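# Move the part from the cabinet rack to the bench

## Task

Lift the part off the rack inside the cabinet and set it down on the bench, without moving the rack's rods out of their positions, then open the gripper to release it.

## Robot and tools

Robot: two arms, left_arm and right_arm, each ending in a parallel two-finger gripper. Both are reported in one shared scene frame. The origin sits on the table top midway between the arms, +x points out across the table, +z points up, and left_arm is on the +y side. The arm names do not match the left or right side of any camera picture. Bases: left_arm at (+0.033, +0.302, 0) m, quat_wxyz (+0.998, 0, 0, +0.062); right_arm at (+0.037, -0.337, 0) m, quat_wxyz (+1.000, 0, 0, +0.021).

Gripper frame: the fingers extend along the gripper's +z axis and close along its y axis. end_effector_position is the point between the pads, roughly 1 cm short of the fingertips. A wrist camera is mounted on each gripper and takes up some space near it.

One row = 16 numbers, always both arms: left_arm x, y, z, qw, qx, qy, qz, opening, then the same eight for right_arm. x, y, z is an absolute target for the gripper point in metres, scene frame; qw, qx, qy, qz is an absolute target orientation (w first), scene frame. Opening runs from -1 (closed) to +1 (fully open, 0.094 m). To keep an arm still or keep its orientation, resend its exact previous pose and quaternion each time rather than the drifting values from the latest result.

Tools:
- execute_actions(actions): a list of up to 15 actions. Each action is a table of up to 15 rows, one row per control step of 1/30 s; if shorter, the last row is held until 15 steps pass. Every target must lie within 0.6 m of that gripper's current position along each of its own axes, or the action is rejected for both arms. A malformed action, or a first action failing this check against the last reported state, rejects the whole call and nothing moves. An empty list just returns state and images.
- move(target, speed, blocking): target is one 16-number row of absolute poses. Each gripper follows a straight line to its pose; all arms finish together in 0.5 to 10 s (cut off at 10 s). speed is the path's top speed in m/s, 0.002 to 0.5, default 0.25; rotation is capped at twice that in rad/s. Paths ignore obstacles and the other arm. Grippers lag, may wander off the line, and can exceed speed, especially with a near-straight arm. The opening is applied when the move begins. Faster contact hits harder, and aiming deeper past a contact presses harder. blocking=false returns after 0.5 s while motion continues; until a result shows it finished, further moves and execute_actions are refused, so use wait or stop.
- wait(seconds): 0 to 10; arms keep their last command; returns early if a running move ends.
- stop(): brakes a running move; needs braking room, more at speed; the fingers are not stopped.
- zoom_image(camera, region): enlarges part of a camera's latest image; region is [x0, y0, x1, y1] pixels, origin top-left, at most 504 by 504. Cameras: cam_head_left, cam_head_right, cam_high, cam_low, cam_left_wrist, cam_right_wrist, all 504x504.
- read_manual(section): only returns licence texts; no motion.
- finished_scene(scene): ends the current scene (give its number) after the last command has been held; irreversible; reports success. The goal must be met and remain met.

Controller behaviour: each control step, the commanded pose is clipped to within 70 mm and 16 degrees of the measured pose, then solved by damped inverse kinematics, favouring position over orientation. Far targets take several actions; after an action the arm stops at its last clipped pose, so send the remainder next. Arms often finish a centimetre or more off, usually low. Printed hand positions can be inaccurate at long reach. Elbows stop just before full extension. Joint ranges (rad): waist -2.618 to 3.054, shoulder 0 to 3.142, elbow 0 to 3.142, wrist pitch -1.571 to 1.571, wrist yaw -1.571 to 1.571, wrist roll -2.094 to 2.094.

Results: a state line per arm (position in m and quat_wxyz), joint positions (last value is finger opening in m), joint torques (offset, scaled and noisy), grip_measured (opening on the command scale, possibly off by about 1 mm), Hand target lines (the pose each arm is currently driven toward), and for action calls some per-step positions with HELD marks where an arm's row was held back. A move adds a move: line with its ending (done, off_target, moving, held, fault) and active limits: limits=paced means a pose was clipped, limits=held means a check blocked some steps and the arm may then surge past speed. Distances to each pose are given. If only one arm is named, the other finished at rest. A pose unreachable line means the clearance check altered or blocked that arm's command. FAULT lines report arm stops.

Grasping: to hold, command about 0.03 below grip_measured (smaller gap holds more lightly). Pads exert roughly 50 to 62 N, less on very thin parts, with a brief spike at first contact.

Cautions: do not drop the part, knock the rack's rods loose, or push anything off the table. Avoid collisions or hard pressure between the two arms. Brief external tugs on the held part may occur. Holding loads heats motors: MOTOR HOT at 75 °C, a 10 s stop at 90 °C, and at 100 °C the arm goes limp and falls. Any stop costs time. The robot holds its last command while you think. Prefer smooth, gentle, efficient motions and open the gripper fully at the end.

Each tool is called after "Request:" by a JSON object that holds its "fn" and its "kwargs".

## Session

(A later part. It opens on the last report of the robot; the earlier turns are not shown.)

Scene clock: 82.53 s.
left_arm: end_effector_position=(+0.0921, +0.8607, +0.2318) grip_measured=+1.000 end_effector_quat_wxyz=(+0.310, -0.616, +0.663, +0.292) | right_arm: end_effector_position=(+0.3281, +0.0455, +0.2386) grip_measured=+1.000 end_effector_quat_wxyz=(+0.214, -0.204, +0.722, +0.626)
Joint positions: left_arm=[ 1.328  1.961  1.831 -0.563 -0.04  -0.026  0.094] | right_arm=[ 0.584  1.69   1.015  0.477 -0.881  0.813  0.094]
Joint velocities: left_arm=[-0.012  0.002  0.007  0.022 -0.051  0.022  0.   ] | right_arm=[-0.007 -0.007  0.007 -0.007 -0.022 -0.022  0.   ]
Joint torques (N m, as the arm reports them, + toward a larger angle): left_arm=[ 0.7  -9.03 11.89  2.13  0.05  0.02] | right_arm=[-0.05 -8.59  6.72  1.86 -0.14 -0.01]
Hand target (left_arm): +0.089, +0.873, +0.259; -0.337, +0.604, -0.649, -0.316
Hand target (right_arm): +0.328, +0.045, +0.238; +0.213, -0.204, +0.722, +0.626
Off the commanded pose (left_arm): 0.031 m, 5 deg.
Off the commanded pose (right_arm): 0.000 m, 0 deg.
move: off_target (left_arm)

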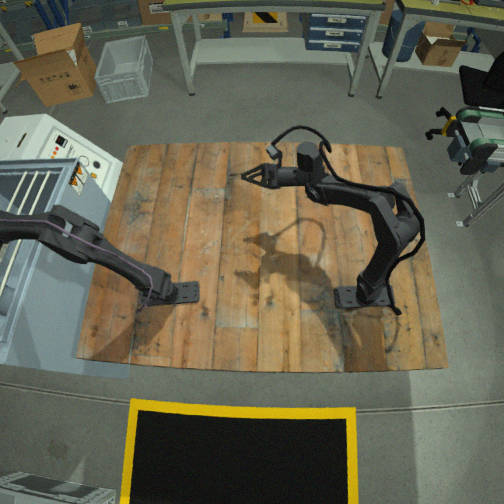

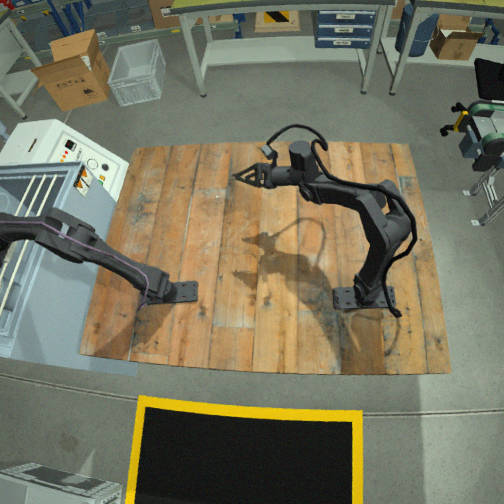

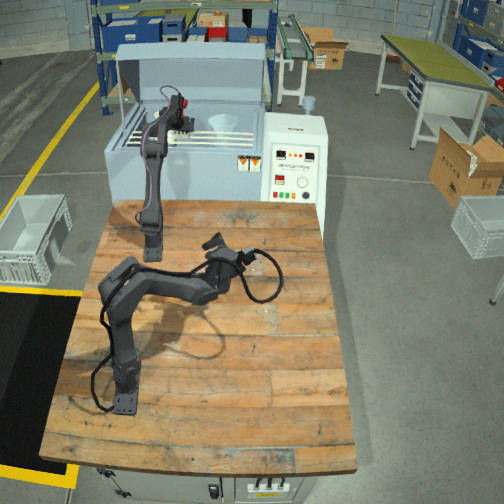

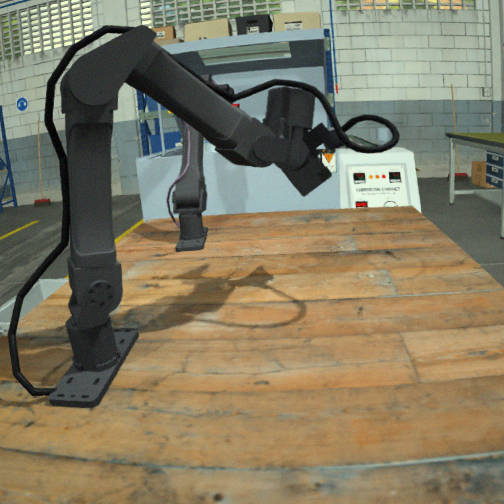

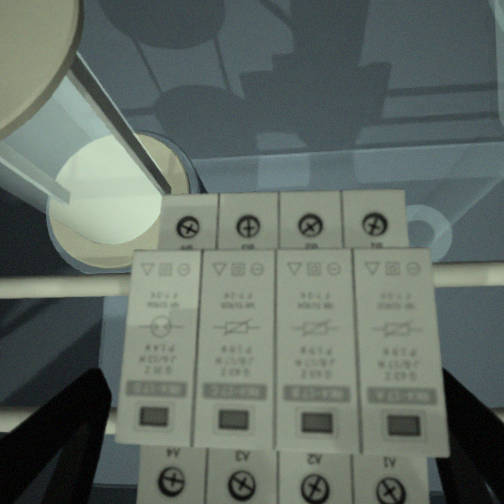

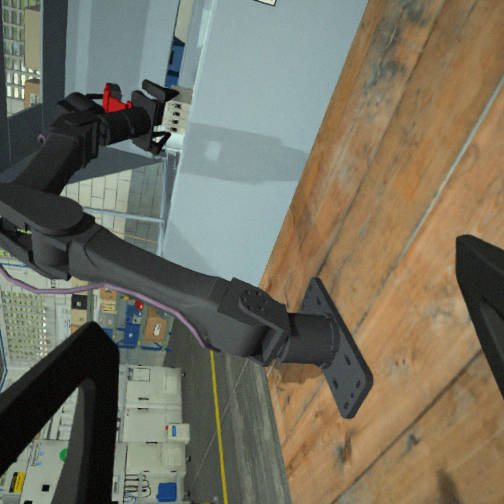

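Request:
{"fn": "execute_actions", "kwargs": {"actions": [[[0.089,0.875,0.259,-0.338,0.605,-0.649,-0.316,0.9, 0.3281,0.0454,0.2382,0.213,-0.204,0.722,0.626,1],[0.089,0.875,0.259,-0.338,0.605,-0.649,-0.316,0.85, 0.3281,0.0454,0.2382,0.213,-0.204,0.722,0.626,1],[0.089,0.875,0.259,-0.338,0.605,-0.649,-0.316,0.8, 0.3281,0.0454,0.2382,0.213,-0.204,0.722,0.626,1],[0.089,0.875,0.259,-0.338,0.605,-0.649,-0.316,0.75, 0.3281,0.0454,0.2382,0.213,-0.204,0.722,0.626,1],[0.089,0.875,0.259,-0.338,0.605,-0.649,-0.316,0.7, 0.3281,0.0454,0.2382,0.213,-0.204,0.722,0.626,1],[0.089,0.875,0.259,-0.338,0.605,-0.649,-0.316,0.67, 0.3281,0.0454,0.2382,0.213,-0.204,0.722,0.626,1],[0.089,0.875,0.259,-0.338,0.605,-0.649,-0.316,0.65, 0.3281,0.0454,0.2382,0.213,-0.204,0.722,0.626,1],[0.089,0.875,0.259,-0.338,0.605,-0.649,-0.316,0.63, 0.3281,0.0454,0.2382,0.213,-0.204,0.722,0.626,1],[0.089,0.875,0.259,-0.338,0.605,-0.649,-0.316,0.61, 0.3281,0.0454,0.2382,0.213,-0.204,0.722,0.626,1],[0.089,0.875,0.259,-0.338,0.605,-0.649,-0.316,0.59, 0.3281,0.0454,0.2382,0.213,-0.204,0.722,0.626,1],[0.089,0.875,0.259,-0.338,0.605,-0.649,-0.316,0.57, 0.3281,0.0454,0.2382,0.213,-0.204,0.722,0.626,1],[0.089,0.875,0.259,-0.338,0.605,-0.649,-0.316,0.55, 0.3281,0.0454,0.2382,0.213,-0.204,0.722,0.626,1],[0.089,0.875,0.259,-0.338,0.605,-0.649,-0.316,0.53, 0.3281,0.0454,0.2382,0.213,-0.204,0.722,0.626,1],[0.089,0.875,0.259,-0.338,0.605,-0.649,-0.316,0.51, 0.3281,0.0454,0.2382,0.213,-0.204,0.722,0.626,1],[0.089,0.875,0.259,-0.338,0.605,-0.649,-0.316,0.49, 0.3281,0.0454,0.2382,0.213,-0.204,0.722,0.626,1]],[[0.089,0.875,0.259,-0.338,0.605,-0.649,-0.316,0.47, 0.3281,0.0454,0.2382,0.213,-0.204,0.722,0.626,1]]]}}

Scene clock: 93.63 s.
left_arm: end_effector_position=(+0.0948, +0.8607, +0.2316) grip_measured=+0.528 end_effector_quat_wxyz=(+0.314, -0.613, +0.666, +0.287) | right_arm: end_effector_position=(+0.3281, +0.0455, +0.2386) grip_measured=+1.000 end_effector_quat_wxyz=(+0.214, -0.204, +0.722, +0.626)
Joint positions: left_arm=[ 1.328  1.961  1.831 -0.562 -0.025 -0.024  0.072] | right_arm=[ 0.584  1.69   1.015  0.477 -0.881  0.813  0.094]
Joint velocities: left_arm=[-0.007  0.002  0.017 -0.037 -0.007  0.066  0.001] | right_arm=[-0.032  0.002  0.007  0.022 -0.007  0.037  0.   ]
Joint torques (N m, as the arm reports them, + toward a larger angle): left_arm=[ 0.66 -9.17 11.89  2.13 -0.1   0.01] | right_arm=[-0.05 -8.59  6.72  1.86 -0.14  0.  ]
Hand target (left_arm): +0.089, +0.873, +0.259; -0.337, +0.604, -0.649, -0.316
Hand target (right_arm): +0.328, +0.045, +0.238; +0.213, -0.204, +0.722, +0.626
Off the commanded pose (left_arm): 0.031 m, 5 deg.
Off the commanded pose (right_arm): 0.000 m, 0 deg.
Step readings (end_effector_position; steps 1 to 15: 1st action; 16 to 30: 2nd action):
0: left_arm (+0.0923, +0.8608, +0.2320) | right_arm (+0.3281, +0.0455, +0.2386)
1: left_arm (+0.0923, +0.8608, +0.2320) | right_arm (+0.3281, +0.0455, +0.2386)
2: left_arm (+0.0923, +0.8608, +0.2320) | right_arm (+0.3281, +0.0455, +0.2386)
4: left_arm (+0.0923, +0.8608, +0.2320) | right_arm (+0.3281, +0.0455, +0.2386)
8: left_arm (+0.0940, +0.8607, +0.2320) | right_arm (+0.3281, +0.0455, +0.2386)
15: left_arm (+0.0948, +0.8607, +0.2316) | right_arm (+0.3281, +0.0455, +0.2386)
16: left_arm (+0.0948, +0.8607, +0.2316) | right_arm (+0.3281, +0.0455, +0.2386)
17: left_arm (+0.0948, +0.8607, +0.2316) | right_arm (+0.3281, +0.0455, +0.2386)
19: left_arm (+0.0948, +0.8607, +0.2316) | right_arm (+0.3281, +0.0455, +0.2386)
23: left_arm (+0.0948, +0.8607, +0.2316) | right_arm (+0.3281, +0.0455, +0.2386)
30: end_effector_position above

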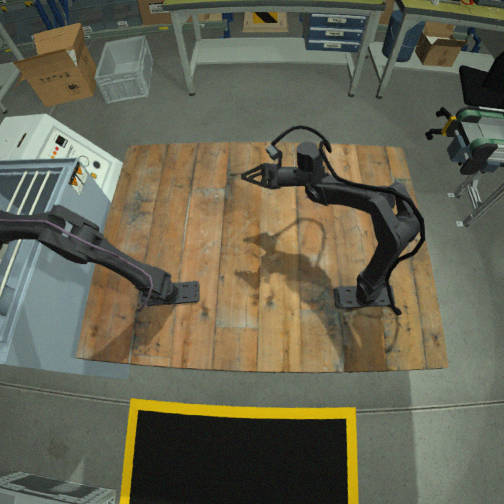

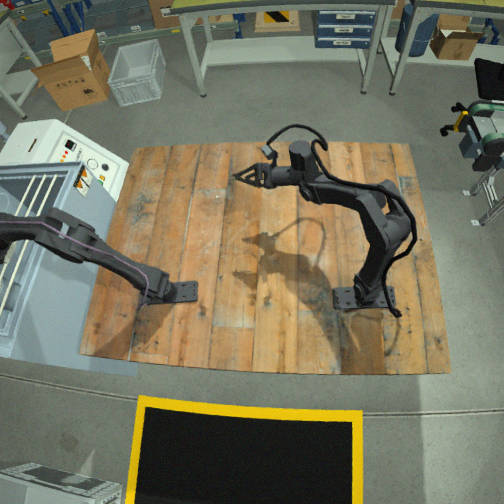

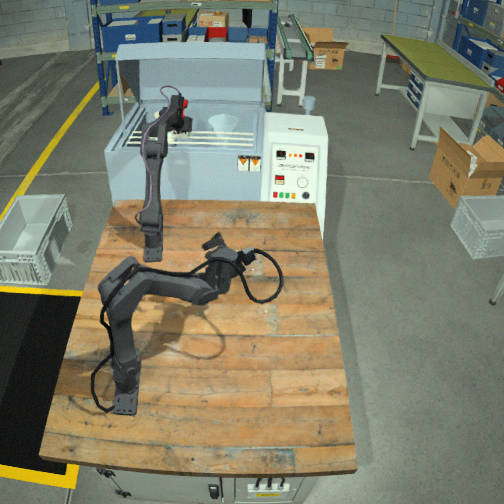

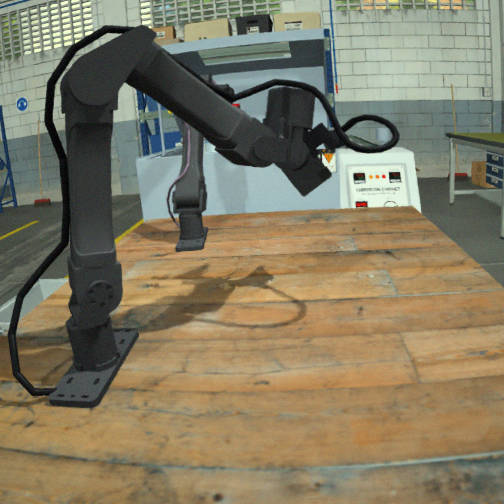

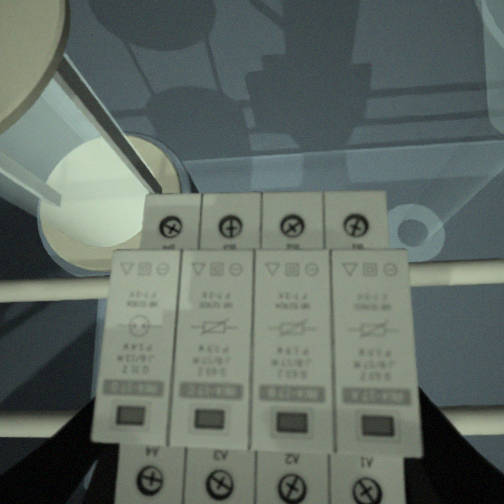

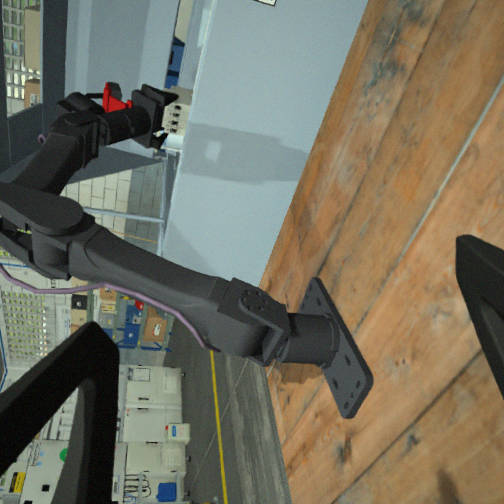

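Request:
{"fn": "execute_actions", "kwargs": {"actions": [[[0.092,0.875,0.261,-0.338,0.605,-0.649,-0.316,0.47, 0.3281,0.0454,0.2382,0.213,-0.204,0.722,0.626,1],[0.092,0.875,0.263,-0.338,0.605,-0.649,-0.316,0.47, 0.3281,0.0454,0.2382,0.213,-0.204,0.722,0.626,1],[0.092,0.875,0.265,-0.338,0.605,-0.649,-0.316,0.47, 0.3281,0.0454,0.2382,0.213,-0.204,0.722,0.626,1],[0.092,0.875,0.267,-0.338,0.605,-0.649,-0.316,0.47, 0.3281,0.0454,0.2382,0.213,-0.204,0.722,0.626,1],[0.092,0.875,0.269,-0.338,0.605,-0.649,-0.316,0.47, 0.3281,0.0454,0.2382,0.213,-0.204,0.722,0.626,1],[0.092,0.875,0.271,-0.338,0.605,-0.649,-0.316,0.47, 0.3281,0.0454,0.2382,0.213,-0.204,0.722,0.626,1],[0.092,0.875,0.273,-0.338,0.605,-0.649,-0.316,0.47, 0.3281,0.0454,0.2382,0.213,-0.204,0.722,0.626,1],[0.092,0.875,0.275,-0.338,0.605,-0.649,-0.316,0.47, 0.3281,0.0454,0.2382,0.213,-0.204,0.722,0.626,1],[0.092,0.875,0.277,-0.338,0.605,-0.649,-0.316,0.47, 0.3281,0.0454,0.2382,0.213,-0.204,0.722,0.626,1],[0.092,0.875,0.279,-0.338,0.605,-0.649,-0.316,0.47, 0.3281,0.0454,0.2382,0.213,-0.204,0.722,0.626,1],[0.092,0.875,0.281,-0.338,0.605,-0.649,-0.316,0.47, 0.3281,0.0454,0.2382,0.213,-0.204,0.722,0.626,1],[0.092,0.875,0.283,-0.338,0.605,-0.649,-0.316,0.47, 0.3281,0.0454,0.2382,0.213,-0.204,0.722,0.626,1],[0.092,0.875,0.285,-0.338,0.605,-0.649,-0.316,0.47, 0.3281,0.0454,0.2382,0.213,-0.204,0.722,0.626,1],[0.092,0.875,0.287,-0.338,0.605,-0.649,-0.316,0.47, 0.3281,0.0454,0.2382,0.213,-0.204,0.722,0.626,1],[0.092,0.875,0.289,-0.338,0.605,-0.649,-0.316,0.47, 0.3281,0.0454,0.2382,0.213,-0.204,0.722,0.626,1]],[[0.092,0.875,0.291,-0.338,0.605,-0.649,-0.316,0.47, 0.3281,0.0454,0.2382,0.213,-0.204,0.722,0.626,1],[0.092,0.875,0.293,-0.338,0.605,-0.649,-0.316,0.47, 0.3281,0.0454,0.2382,0.213,-0.204,0.722,0.626,1],[0.092,0.875,0.295,-0.338,0.605,-0.649,-0.316,0.47, 0.3281,0.0454,0.2382,0.213,-0.204,0.722,0.626,1]]]}}

Scene clock: 107.33 s.
left_arm: end_effector_position=(+0.0934, +0.8578, +0.2375) grip_measured=+0.528 end_effector_quat_wxyz=(+0.285, -0.624, +0.677, +0.266) | right_arm: end_effector_position=(+0.3281, +0.0455, +0.2386) grip_measured=+1.000 end_effector_quat_wxyz=(+0.214, -0.204, +0.722, +0.626)
Joint positions: left_arm=[ 1.328  2.02   1.996 -0.745 -0.031 -0.024  0.072] | right_arm=[ 0.584  1.69   1.015  0.477 -0.881  0.813  0.094]
Joint velocities: left_arm=[-0.007 -0.022 -0.007 -0.037 -0.037 -0.007 -0.   ] | right_arm=[-0.027 -0.012 -0.002 -0.037  0.037  0.007  0.   ]
Joint torques (N m, as the arm reports them, + toward a larger angle): left_arm=[  0.21 -11.85  13.14   2.3   -0.07  -0.04] | right_arm=[-0.05 -8.58  6.72  1.86 -0.14  0.  ]
Hand target (left_arm): +0.092, +0.869, +0.295; -0.338, +0.604, -0.649, -0.316
Hand target (right_arm): +0.328, +0.045, +0.238; +0.213, -0.204, +0.722, +0.626
Off the commanded pose (left_arm): 0.060 m, 9 deg.
Off the commanded pose (right_arm): 0.000 m, 0 deg.
Step readings (end_effector_position; steps 1 to 15: 1st action; 16 to 30: 2nd action):
0: left_arm (+0.0948, +0.8607, +0.2316) | right_arm (+0.3281, +0.0455, +0.2386)
1: left_arm (+0.0948, +0.8609, +0.2320) | right_arm (+0.3281, +0.0455, +0.2386)
2: left_arm (+0.0948, +0.8613, +0.2321) | right_arm (+0.3281, +0.0455, +0.2386)
4: left_arm (+0.0949, +0.8626, +0.2324) | right_arm (+0.3281, +0.0455, +0.2386)
8: left_arm (+0.0949, +0.8642, +0.2333) | right_arm (+0.3281, +0.0455, +0.2386)
15: left_arm (+0.0946, +0.8635, +0.2355) | right_arm (+0.3281, +0.0455, +0.2386)
16: left_arm (+0.0945, +0.8630, +0.2358) | right_arm (+0.3281, +0.0455, +0.2386)
17: left_arm (+0.0942, +0.8624, +0.2363) | right_arm (+0.3281, +0.0455, +0.2386)
19: left_arm (+0.0939, +0.8609, +0.2369) | right_arm (+0.3281, +0.0455, +0.2386)
23: left_arm (+0.0935, +0.8584, +0.2375) | right_arm (+0.3281, +0.0455, +0.2386)
30: end_effector_position above

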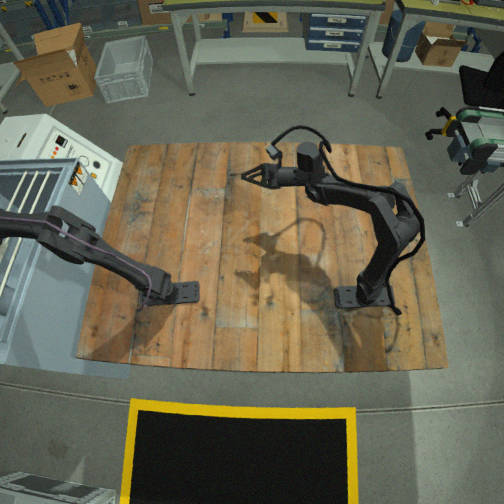

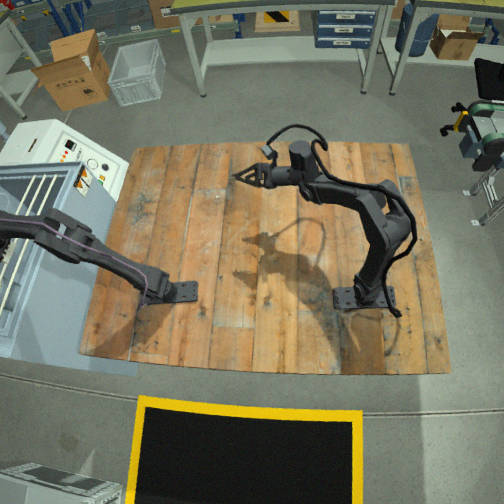

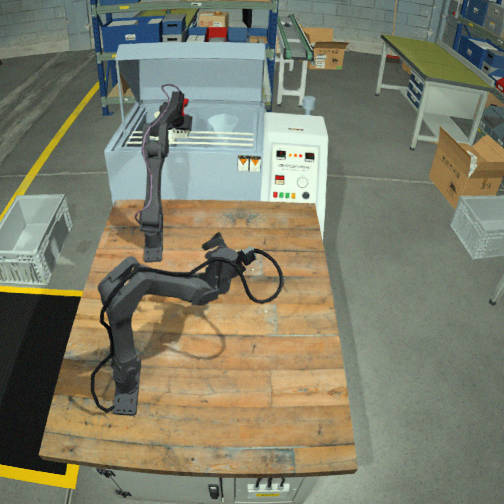

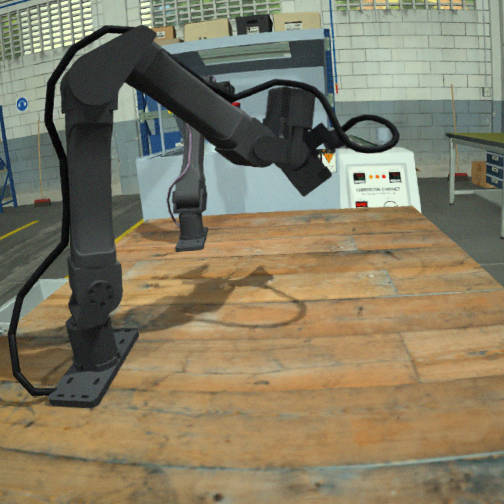

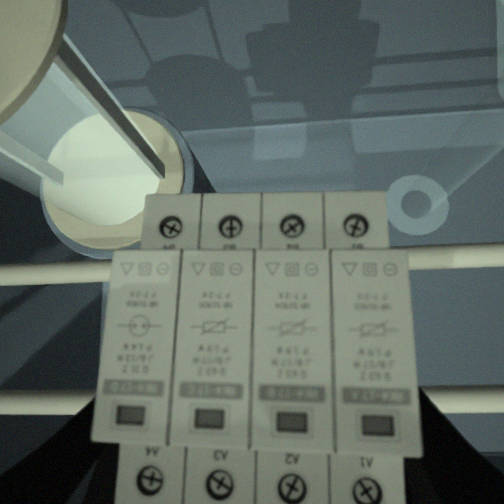

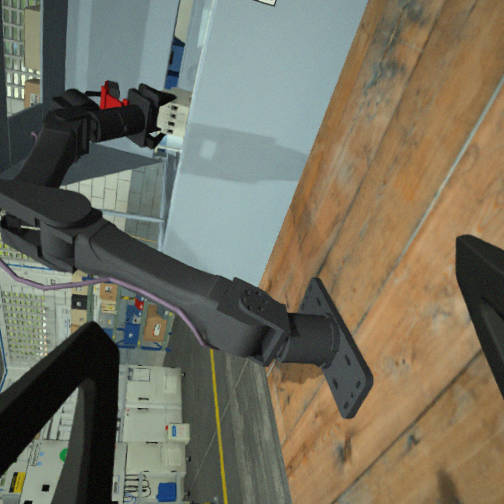

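Request:
{"fn": "execute_actions", "kwargs": {"actions": [[[0.094,0.872,0.298,-0.345,0.601,-0.645,-0.322,0.47, 0.3281,0.0454,0.2382,0.213,-0.204,0.722,0.626,1],[0.094,0.872,0.300,-0.351,0.598,-0.642,-0.328,0.47, 0.3281,0.0454,0.2382,0.213,-0.204,0.722,0.626,1],[0.094,0.871,0.302,-0.357,0.595,-0.638,-0.333,0.47, 0.3281,0.0454,0.2382,0.213,-0.204,0.722,0.626,1],[0.094,0.871,0.304,-0.364,0.592,-0.634,-0.339,0.47, 0.3281,0.0454,0.2382,0.213,-0.204,0.722,0.626,1],[0.094,0.870,0.306,-0.370,0.588,-0.631,-0.345,0.47, 0.3281,0.0454,0.2382,0.213,-0.204,0.722,0.626,1],[0.094,0.870,0.308,-0.377,0.585,-0.627,-0.351,0.47, 0.3281,0.0454,0.2382,0.213,-0.204,0.722,0.626,1],[0.094,0.869,0.310,-0.377,0.585,-0.627,-0.351,0.47, 0.3281,0.0454,0.2382,0.213,-0.204,0.722,0.626,1],[0.094,0.868,0.312,-0.377,0.585,-0.627,-0.351,0.47, 0.3281,0.0454,0.2382,0.213,-0.204,0.722,0.626,1],[0.094,0.868,0.314,-0.377,0.585,-0.627,-0.351,0.47, 0.3281,0.0454,0.2382,0.213,-0.204,0.722,0.626,1],[0.094,0.867,0.316,-0.377,0.585,-0.627,-0.351,0.47, 0.3281,0.0454,0.2382,0.213,-0.204,0.722,0.626,1],[0.094,0.866,0.318,-0.377,0.585,-0.627,-0.351,0.47, 0.3281,0.0454,0.2382,0.213,-0.204,0.722,0.626,1],[0.094,0.865,0.320,-0.377,0.585,-0.627,-0.351,0.47, 0.3281,0.0454,0.2382,0.213,-0.204,0.722,0.626,1]],[[0.094,0.865,0.320,-0.377,0.585,-0.627,-0.351,0.47, 0.3281,0.0454,0.2382,0.213,-0.204,0.722,0.626,1]]]}}

Scene clock: 120.33 s.
left_arm: end_effector_position=(+0.0903, +0.8461, +0.2470) grip_measured=+0.528 end_effector_quat_wxyz=(+0.300, -0.619, +0.668, +0.284) | right_arm: end_effector_position=(+0.3281, +0.0455, +0.2386) grip_measured=+1.000 end_effector_quat_wxyz=(+0.214, -0.204, +0.722, +0.626)
Joint positions: left_arm=[ 1.328  1.928  1.865 -0.656 -0.04  -0.025  0.072] | right_arm=[ 0.584  1.69   1.015  0.477 -0.881  0.813  0.094]
Joint velocities: left_arm=[ 0.012  0.007 -0.002  0.037  0.022  0.037 -0.   ] | right_arm=[ 0.002 -0.022 -0.022 -0.081  0.007 -0.022  0.   ]
Joint torques (N m, as the arm reports them, + toward a larger angle): left_arm=[ -0.4  -13.61   9.77   3.04  -0.08  -0.02] | right_arm=[-0.04 -8.59  6.72  1.86 -0.14  0.  ]
Hand target (left_arm): +0.093, +0.856, +0.321; -0.375, +0.586, -0.628, -0.349
Hand target (right_arm): +0.328, +0.045, +0.238; +0.213, -0.204, +0.722, +0.626
Off the commanded pose (left_arm): 0.075 m, 13 deg.
Off the commanded pose (right_arm): 0.000 m, 0 deg.
Step readings (end_effector_position; steps 1 to 15: 1st action; 16 to 30: 2nd action):
0: left_arm (+0.0934, +0.8578, +0.2375) | right_arm (+0.3281, +0.0455, +0.2386)
1: left_arm (+0.0934, +0.8578, +0.2375) | right_arm (+0.3281, +0.0455, +0.2386)
2: left_arm (+0.0933, +0.8580, +0.2377) | right_arm (+0.3281, +0.0455, +0.2386)
4: left_arm (+0.0931, +0.8576, +0.2371) | right_arm (+0.3281, +0.0455, +0.2386)
8: left_arm (+0.0918, +0.8510, +0.2368) | right_arm (+0.3281, +0.0455, +0.2386)
15: left_arm (+0.0904, +0.8454, +0.2439) | right_arm (+0.3281, +0.0455, +0.2386)
16: left_arm (+0.0903, +0.8455, +0.2450) | right_arm (+0.3281, +0.0455, +0.2386)
17: left_arm (+0.0903, +0.8456, +0.2462) | right_arm (+0.3281, +0.0455, +0.2386)
19: left_arm (+0.0903, +0.8460, +0.2469) | right_arm (+0.3281, +0.0455, +0.2386)
23: left_arm (+0.0903, +0.8461, +0.2470) | right_arm (+0.3281, +0.0455, +0.2386)
30: end_effector_position above

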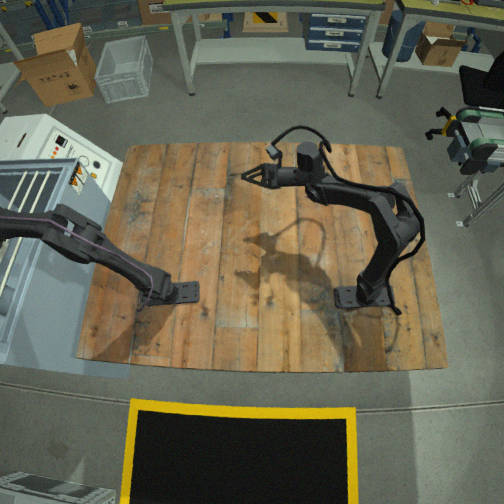

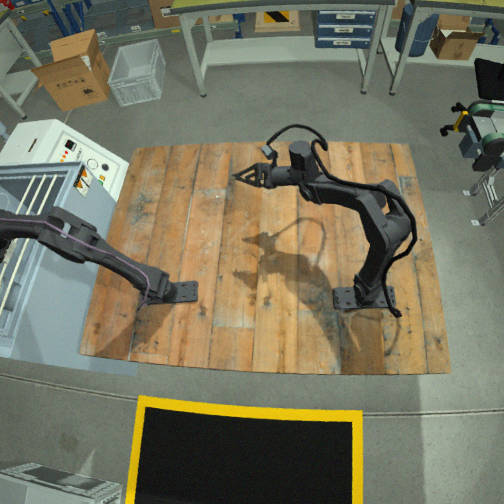

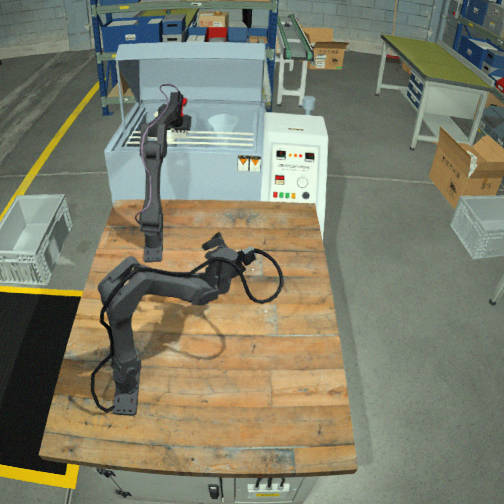

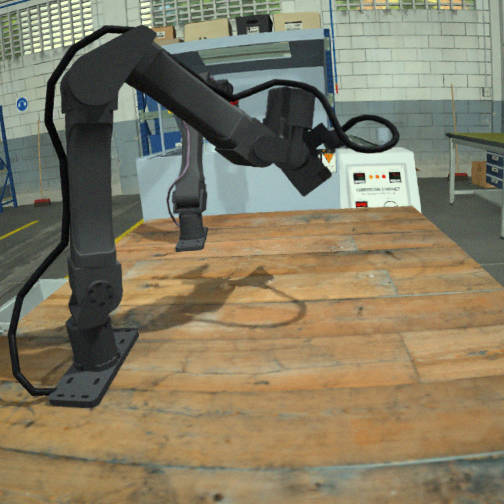

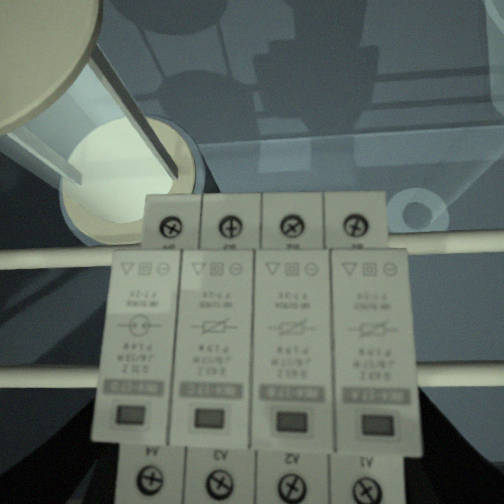

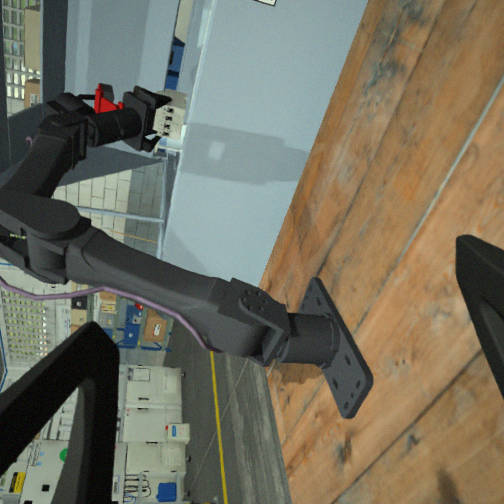

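Request:
{"fn": "execute_actions", "kwargs": {"actions": [[[0.094,0.860,0.324,-0.377,0.585,-0.627,-0.351,0.47, 0.3281,0.0454,0.2382,0.213,-0.204,0.722,0.626,1],[0.094,0.858,0.328,-0.377,0.585,-0.627,-0.351,0.47, 0.3281,0.0454,0.2382,0.213,-0.204,0.722,0.626,1],[0.094,0.856,0.332,-0.377,0.585,-0.627,-0.351,0.47, 0.3281,0.0454,0.2382,0.213,-0.204,0.722,0.626,1],[0.094,0.854,0.336,-0.377,0.585,-0.627,-0.351,0.47, 0.3281,0.0454,0.2382,0.213,-0.204,0.722,0.626,1],[0.094,0.852,0.340,-0.377,0.585,-0.627,-0.351,0.47, 0.3281,0.0454,0.2382,0.213,-0.204,0.722,0.626,1],[0.094,0.849,0.344,-0.377,0.585,-0.627,-0.351,0.47, 0.3281,0.0454,0.2382,0.213,-0.204,0.722,0.626,1],[0.094,0.846,0.348,-0.377,0.585,-0.627,-0.351,0.47, 0.3281,0.0454,0.2382,0.213,-0.204,0.722,0.626,1],[0.094,0.843,0.352,-0.377,0.585,-0.627,-0.351,0.47, 0.3281,0.0454,0.2382,0.213,-0.204,0.722,0.626,1],[0.094,0.840,0.356,-0.377,0.585,-0.627,-0.351,0.47, 0.3281,0.0454,0.2382,0.213,-0.204,0.722,0.626,1],[0.094,0.836,0.360,-0.377,0.585,-0.627,-0.351,0.47, 0.3281,0.0454,0.2382,0.213,-0.204,0.722,0.626,1],[0.094,0.832,0.363,-0.377,0.585,-0.627,-0.351,0.47, 0.3281,0.0454,0.2382,0.213,-0.204,0.722,0.626,1],[0.094,0.828,0.366,-0.377,0.585,-0.627,-0.351,0.47, 0.3281,0.0454,0.2382,0.213,-0.204,0.722,0.626,1],[0.094,0.824,0.369,-0.377,0.585,-0.627,-0.351,0.47, 0.3281,0.0454,0.2382,0.213,-0.204,0.722,0.626,1],[0.094,0.820,0.372,-0.377,0.585,-0.627,-0.351,0.47, 0.3281,0.0454,0.2382,0.213,-0.204,0.722,0.626,1],[0.094,0.816,0.375,-0.377,0.585,-0.627,-0.351,0.47, 0.3281,0.0454,0.2382,0.213,-0.204,0.722,0.626,1]],[[0.094,0.812,0.378,-0.377,0.585,-0.627,-0.351,0.47, 0.3281,0.0454,0.2382,0.213,-0.204,0.722,0.626,1],[0.094,0.808,0.381,-0.377,0.585,-0.627,-0.351,0.47, 0.3281,0.0454,0.2382,0.213,-0.204,0.722,0.626,1],[0.094,0.804,0.384,-0.377,0.585,-0.627,-0.351,0.47, 0.3281,0.0454,0.2382,0.213,-0.204,0.722,0.626,1],[0.094,0.800,0.387,-0.377,0.585,-0.627,-0.351,0.47, 0.3281,0.0454,0.2382,0.213,-0.204,0.722,0.626,1]]]}}

Scene clock: 133.73 s.
left_arm: end_effector_position=(+0.0902, +0.7909, +0.3127) grip_measured=+0.528 end_effector_quat_wxyz=(+0.305, -0.614, +0.667, +0.291) | right_arm: end_effector_position=(+0.3281, +0.0455, +0.2386) grip_measured=+1.000 end_effector_quat_wxyz=(+0.214, -0.204, +0.722, +0.626)
Joint positions: left_arm=[ 1.309  1.757  1.902 -0.846 -0.056 -0.029  0.072] | right_arm=[ 0.584  1.69   1.015  0.477 -0.881  0.813  0.094]
Joint velocities: left_arm=[ 0.007 -0.002 -0.017 -0.168 -0.022  0.007 -0.   ] | right_arm=[-0.007 -0.002 -0.012  0.051  0.037 -0.051  0.   ]
Joint torques (N m, as the arm reports them, + toward a larger angle): left_arm=[ -0.68 -11.23  13.15   2.78  -0.08  -0.08] | right_arm=[-0.05 -8.59  6.72  1.86 -0.14 -0.01]
Hand target (left_arm): +0.093, +0.792, +0.386; -0.377, +0.585, -0.627, -0.351
Hand target (right_arm): +0.328, +0.045, +0.238; +0.213, -0.204, +0.722, +0.626
Off the commanded pose (left_arm): 0.075 m, 12 deg.
Off the commanded pose (right_arm): 0.000 m, 0 deg.
Step readings (end_effector_position; steps 1 to 15: 1st action; 16 to 30: 2nd action):
0: left_arm (+0.0903, +0.8461, +0.2470) | right_arm (+0.3281, +0.0455, +0.2386)
1: left_arm (+0.0903, +0.8461, +0.2470) | right_arm (+0.3281, +0.0455, +0.2386)
2: left_arm (+0.0902, +0.8460, +0.2476) | right_arm (+0.3281, +0.0455, +0.2386)
4: left_arm (+0.0900, +0.8449, +0.2491) | right_arm (+0.3281, +0.0455, +0.2386)
8: left_arm (+0.0893, +0.8398, +0.2585) | right_arm (+0.3281, +0.0455, +0.2386)
15: left_arm (+0.0868, +0.8221, +0.2863) | right_arm (+0.3281, +0.0455, +0.2386)
16: left_arm (+0.0868, +0.8186, +0.2902) | right_arm (+0.3281, +0.0455, +0.2386)
17: left_arm (+0.0869, +0.8150, +0.2936) | right_arm (+0.3281, +0.0455, +0.2386)
19: left_arm (+0.0876, +0.8075, +0.3002) | right_arm (+0.3281, +0.0455, +0.2386)
23: left_arm (+0.0897, +0.7952, +0.3098) | right_arm (+0.3281, +0.0455, +0.2386)
30: end_effector_position above

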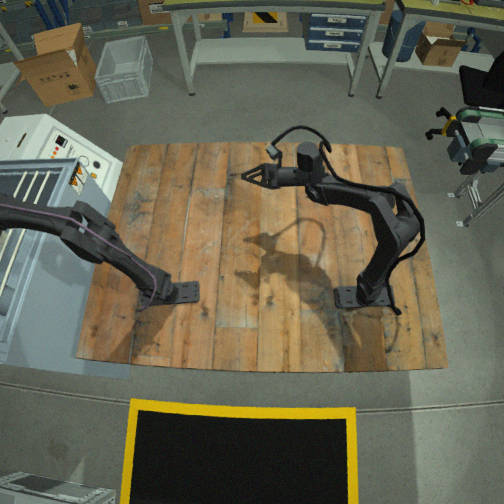

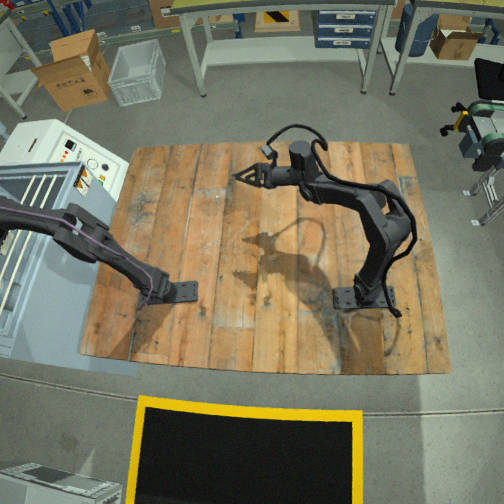

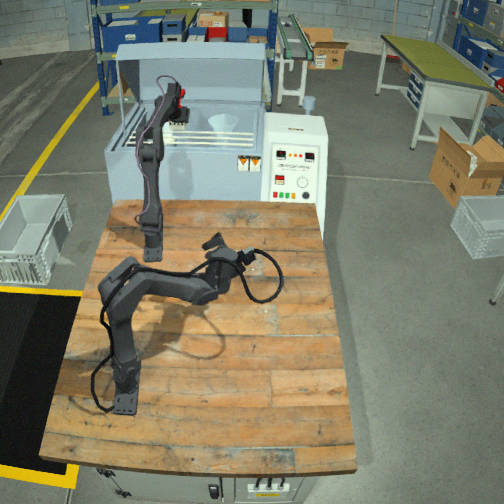

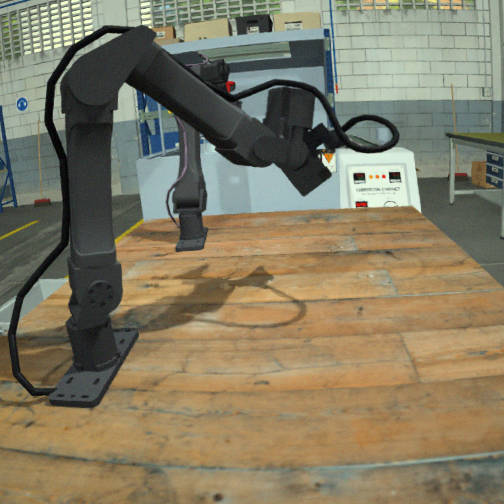

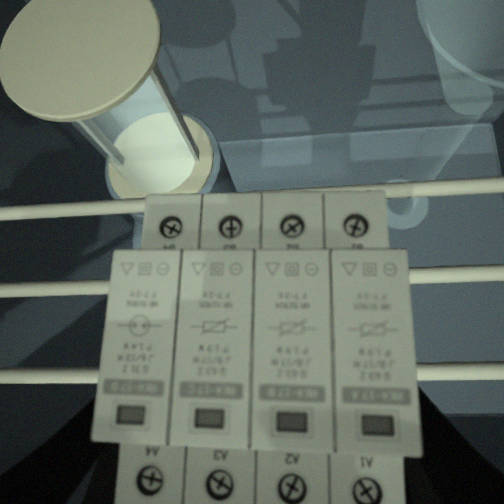

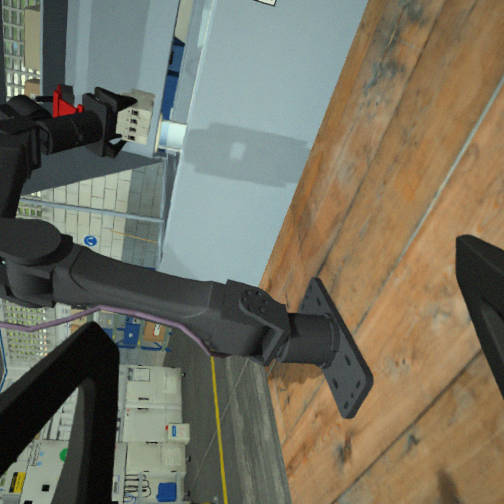

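Request:
{"fn": "move", "kwargs": {"target": [0.37,0.44,0.40,-0.478,0.152,-0.862,-0.084,0.47, 0.3281,0.0454,0.2382,0.213,-0.204,0.722,0.626,1], "speed": 0.25}}

Request:
{"fn": "move", "kwargs": {"target": [0.39,0.43,0.12,-0.478,0.152,-0.862,-0.084,0.47, 0.3281,0.0454,0.2382,0.213,-0.204,0.722,0.626,1], "speed": 0.2}}

Scene clock: 143.50 s.
left_arm: end_effector_position=(+0.3479, +0.4307, +0.3489) grip_measured=+0.527 end_effector_quat_wxyz=(+0.396, -0.160, +0.902, +0.067) | right_arm: end_effector_position=(+0.3281, +0.0455, +0.2386) grip_measured=+1.000 end_effector_quat_wxyz=(+0.214, -0.204, +0.722, +0.626)
Joint positions: left_arm=[ 0.29   1.305  1.673 -1.114  0.052  0.04   0.072] | right_arm=[ 0.584  1.69   1.015  0.477 -0.881  0.813  0.094]
Joint velocities: left_arm=[-0.007  0.007 -0.022  0.022 -0.022 -0.007 -0.001] | right_arm=[ 0.002 -0.022 -0.012 -0.066  0.007  0.051  0.   ]
Joint torques (N m, as the arm reports them, + toward a larger angle): left_arm=[-0.27 -4.45 11.82  2.71  0.03 -0.06] | right_arm=[-0.05 -8.58  6.72  1.86 -0.14 -0.01]
Hand target (left_arm): +0.358, +0.434, +0.399; +0.475, -0.151, +0.863, +0.085
Hand target (right_arm): +0.328, +0.045, +0.238; +0.213, -0.204, +0.722, +0.626
Off the commanded pose (left_arm): 0.056 m, 11 deg.
Off the commanded pose (right_arm): 0.000 m, 0 deg.
move: off_target (left_arm)

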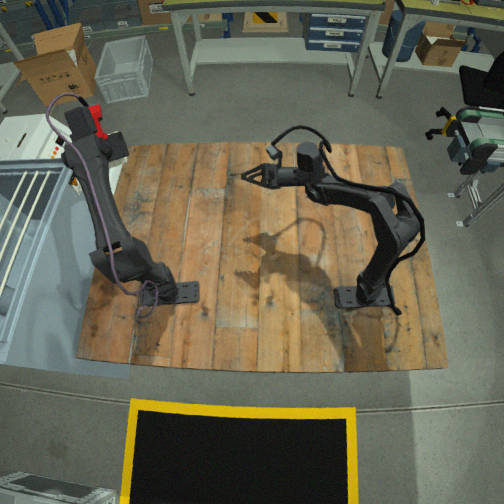

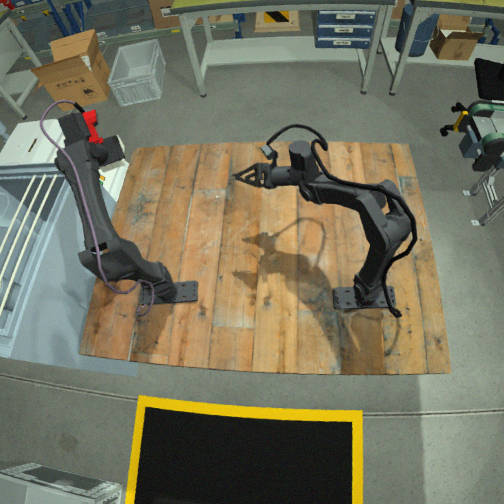

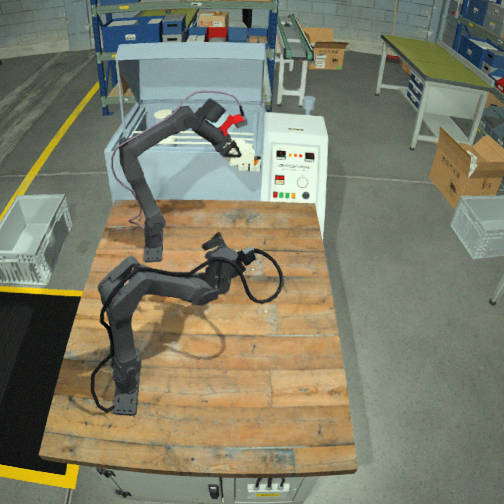

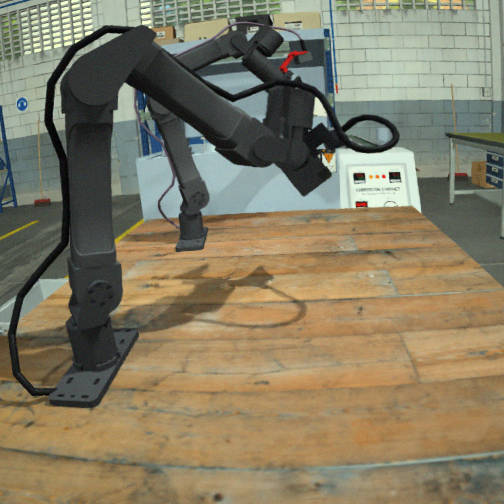

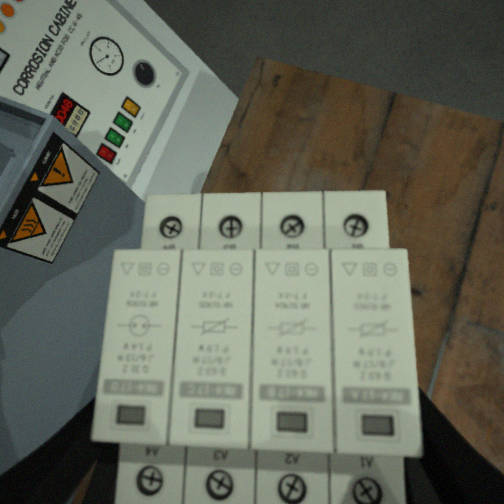

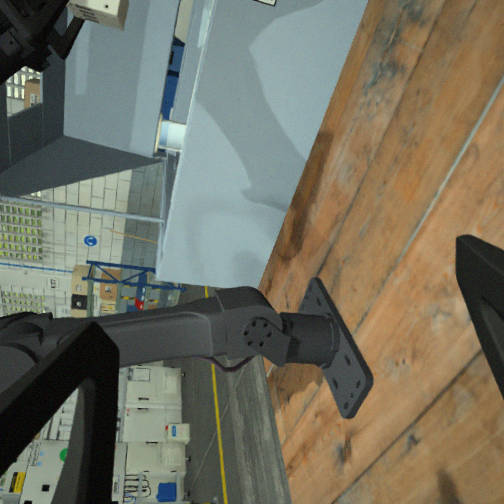

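Scene clock: 145.90 s.
left_arm: end_effector_position=(+0.3583, +0.4212, +0.0848) grip_measured=+0.527 end_effector_quat_wxyz=(+0.401, -0.158, +0.899, +0.072) | right_arm: end_effector_position=(+0.3281, +0.0455, +0.2386) grip_measured=+1.000 end_effector_quat_wxyz=(+0.214, -0.204, +0.721, +0.626)
Joint positions: left_arm=[ 0.224  1.259  0.527  0.001 -0.003  0.001  0.072] | right_arm=[ 0.584  1.69   1.015  0.478 -0.881  0.813  0.094]
Joint velocities: left_arm=[ 0.007 -0.002  0.002 -0.007  0.007  0.095 -0.001] | right_arm=[ 0.002 -0.002 -0.017 -0.022 -0.022  0.007  0.   ]
Joint torques (N m, as the arm reports them, + toward a larger angle): left_arm=[-0.78 -4.32  8.28  3.05 -0.06 -0.07] | right_arm=[-0.04 -8.58  6.71  1.86 -0.13 -0.01]
Hand target (left_arm): +0.382, +0.427, +0.122; +0.474, -0.152, +0.863, +0.083
Hand target (right_arm): +0.328, +0.045, +0.238; +0.213, -0.204, +0.722, +0.626
Off the commanded pose (left_arm): 0.048 m, 10 deg.
Off the commanded pose (right_arm): 0.000 m, 0 deg.
move: off_target (left_arm); limits=paced

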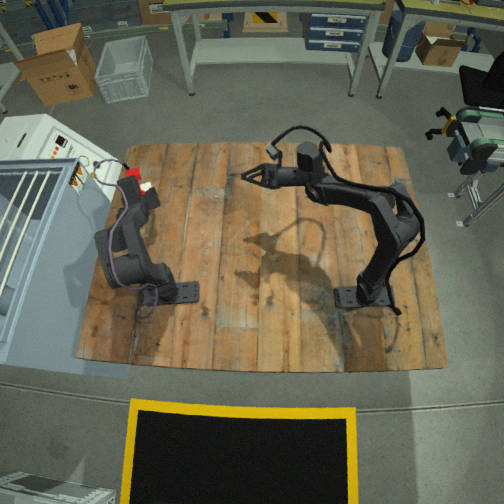

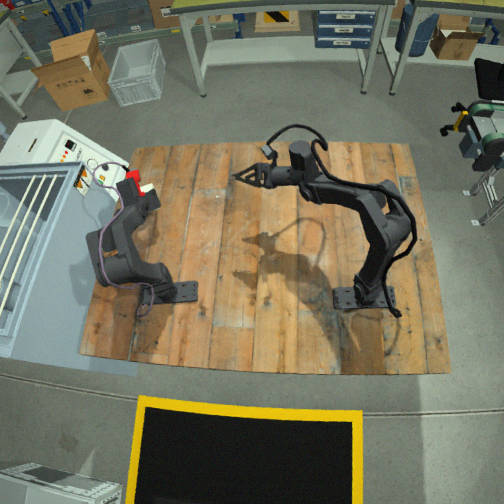

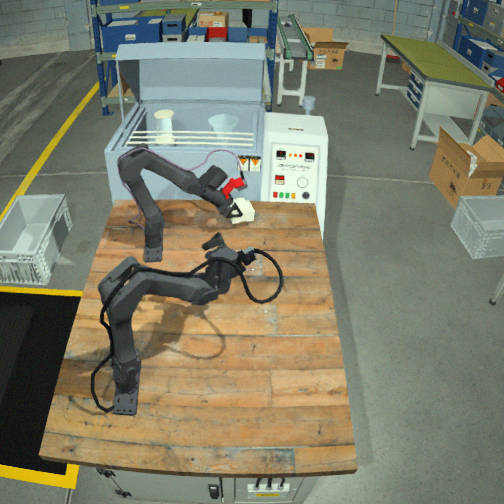

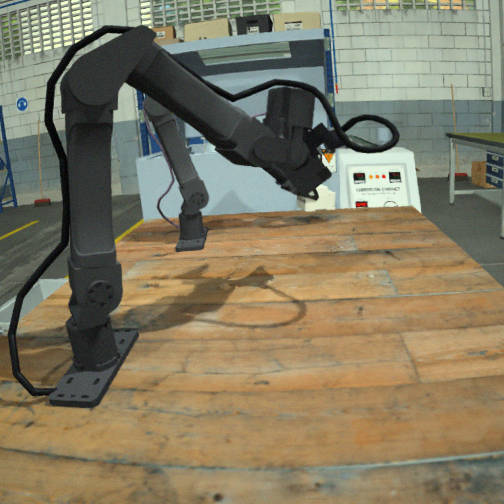

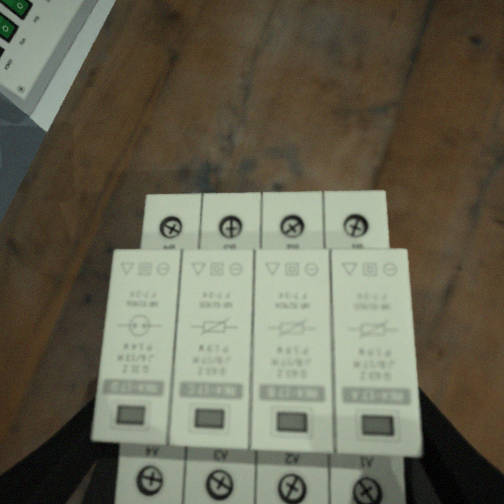

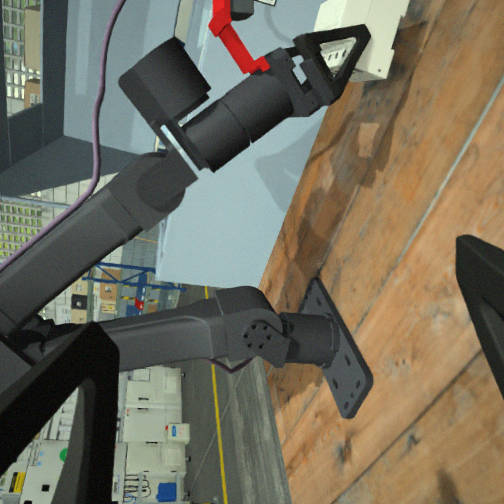

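Request:
{"fn": "move", "kwargs": {"target": [0.39,0.43,0.062,-0.493,0.150,-0.853,-0.087,0.47, 0.3281,0.0454,0.2382,0.213,-0.204,0.722,0.626,1], "speed": 0.04}}

Scene clock: 152.03 s.
left_arm: end_effector_position=(+0.3760, +0.4276, +0.0450) grip_measured=+0.527 end_effector_quat_wxyz=(+0.450, -0.156, +0.876, +0.080) | right_arm: end_effector_position=(+0.3281, +0.0455, +0.2386) grip_measured=+1.000 end_effector_quat_wxyz=(+0.214, -0.204, +0.721, +0.626)
Joint positions: left_arm=[ 0.224  1.494  0.387  0.486 -0.003 -0.002  0.072] | right_arm=[ 0.584  1.69   1.015  0.478 -0.881  0.813  0.094]
Joint velocities: left_arm=[-0.017  0.017 -0.032  0.095  0.051 -0.007 -0.001] | right_arm=[ 0.017  0.002 -0.002  0.007 -0.081  0.066  0.   ]
Joint torques (N m, as the arm reports them, + toward a larger angle): left_arm=[-0.83 -4.17  5.58  2.78 -0.06 -0.04] | right_arm=[-0.05 -8.59  6.72  1.85 -0.13  0.  ]
Hand target (left_arm): +0.388, +0.429, +0.063; +0.491, -0.150, +0.854, +0.087
Hand target (right_arm): +0.328, +0.045, +0.238; +0.213, -0.204, +0.722, +0.626
Off the commanded pose (left_arm): 0.022 m, 6 deg.
Off the commanded pose (right_arm): 0.000 m, 0 deg.
move: off_target (left_arm)

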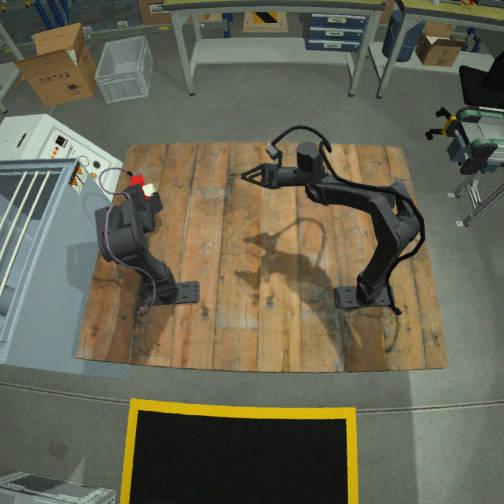

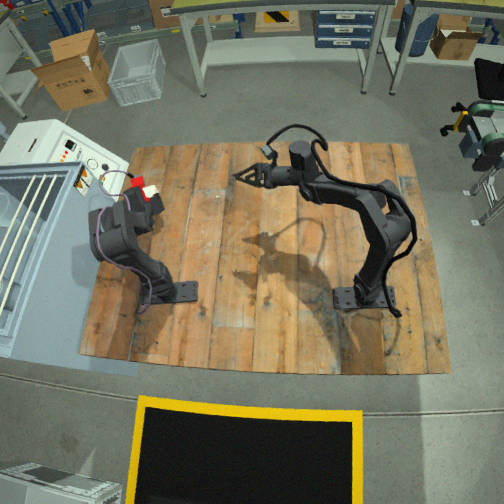

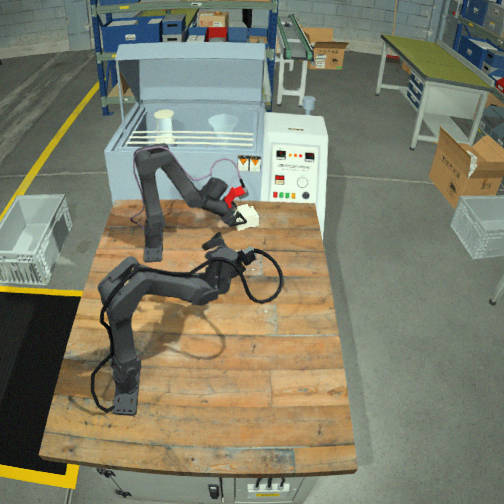

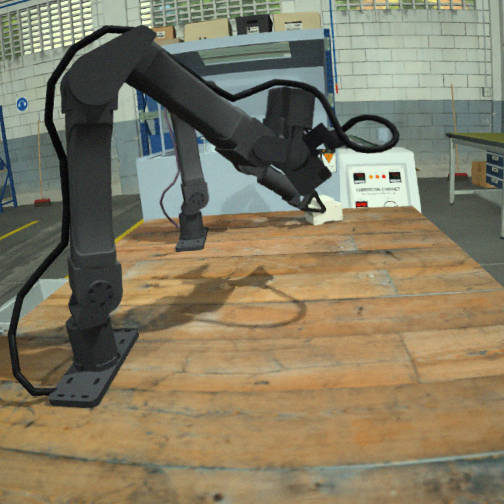

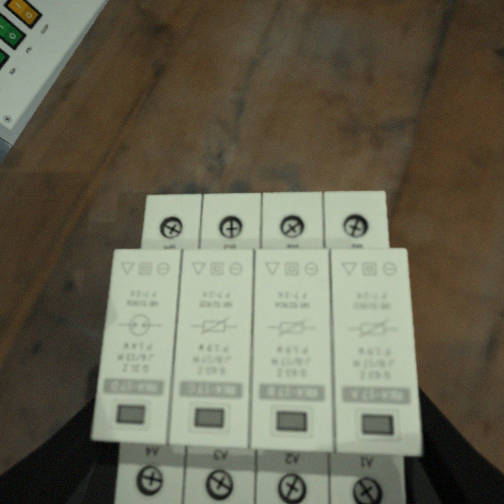

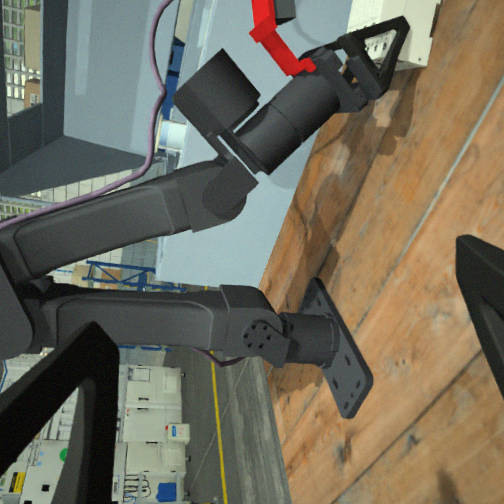

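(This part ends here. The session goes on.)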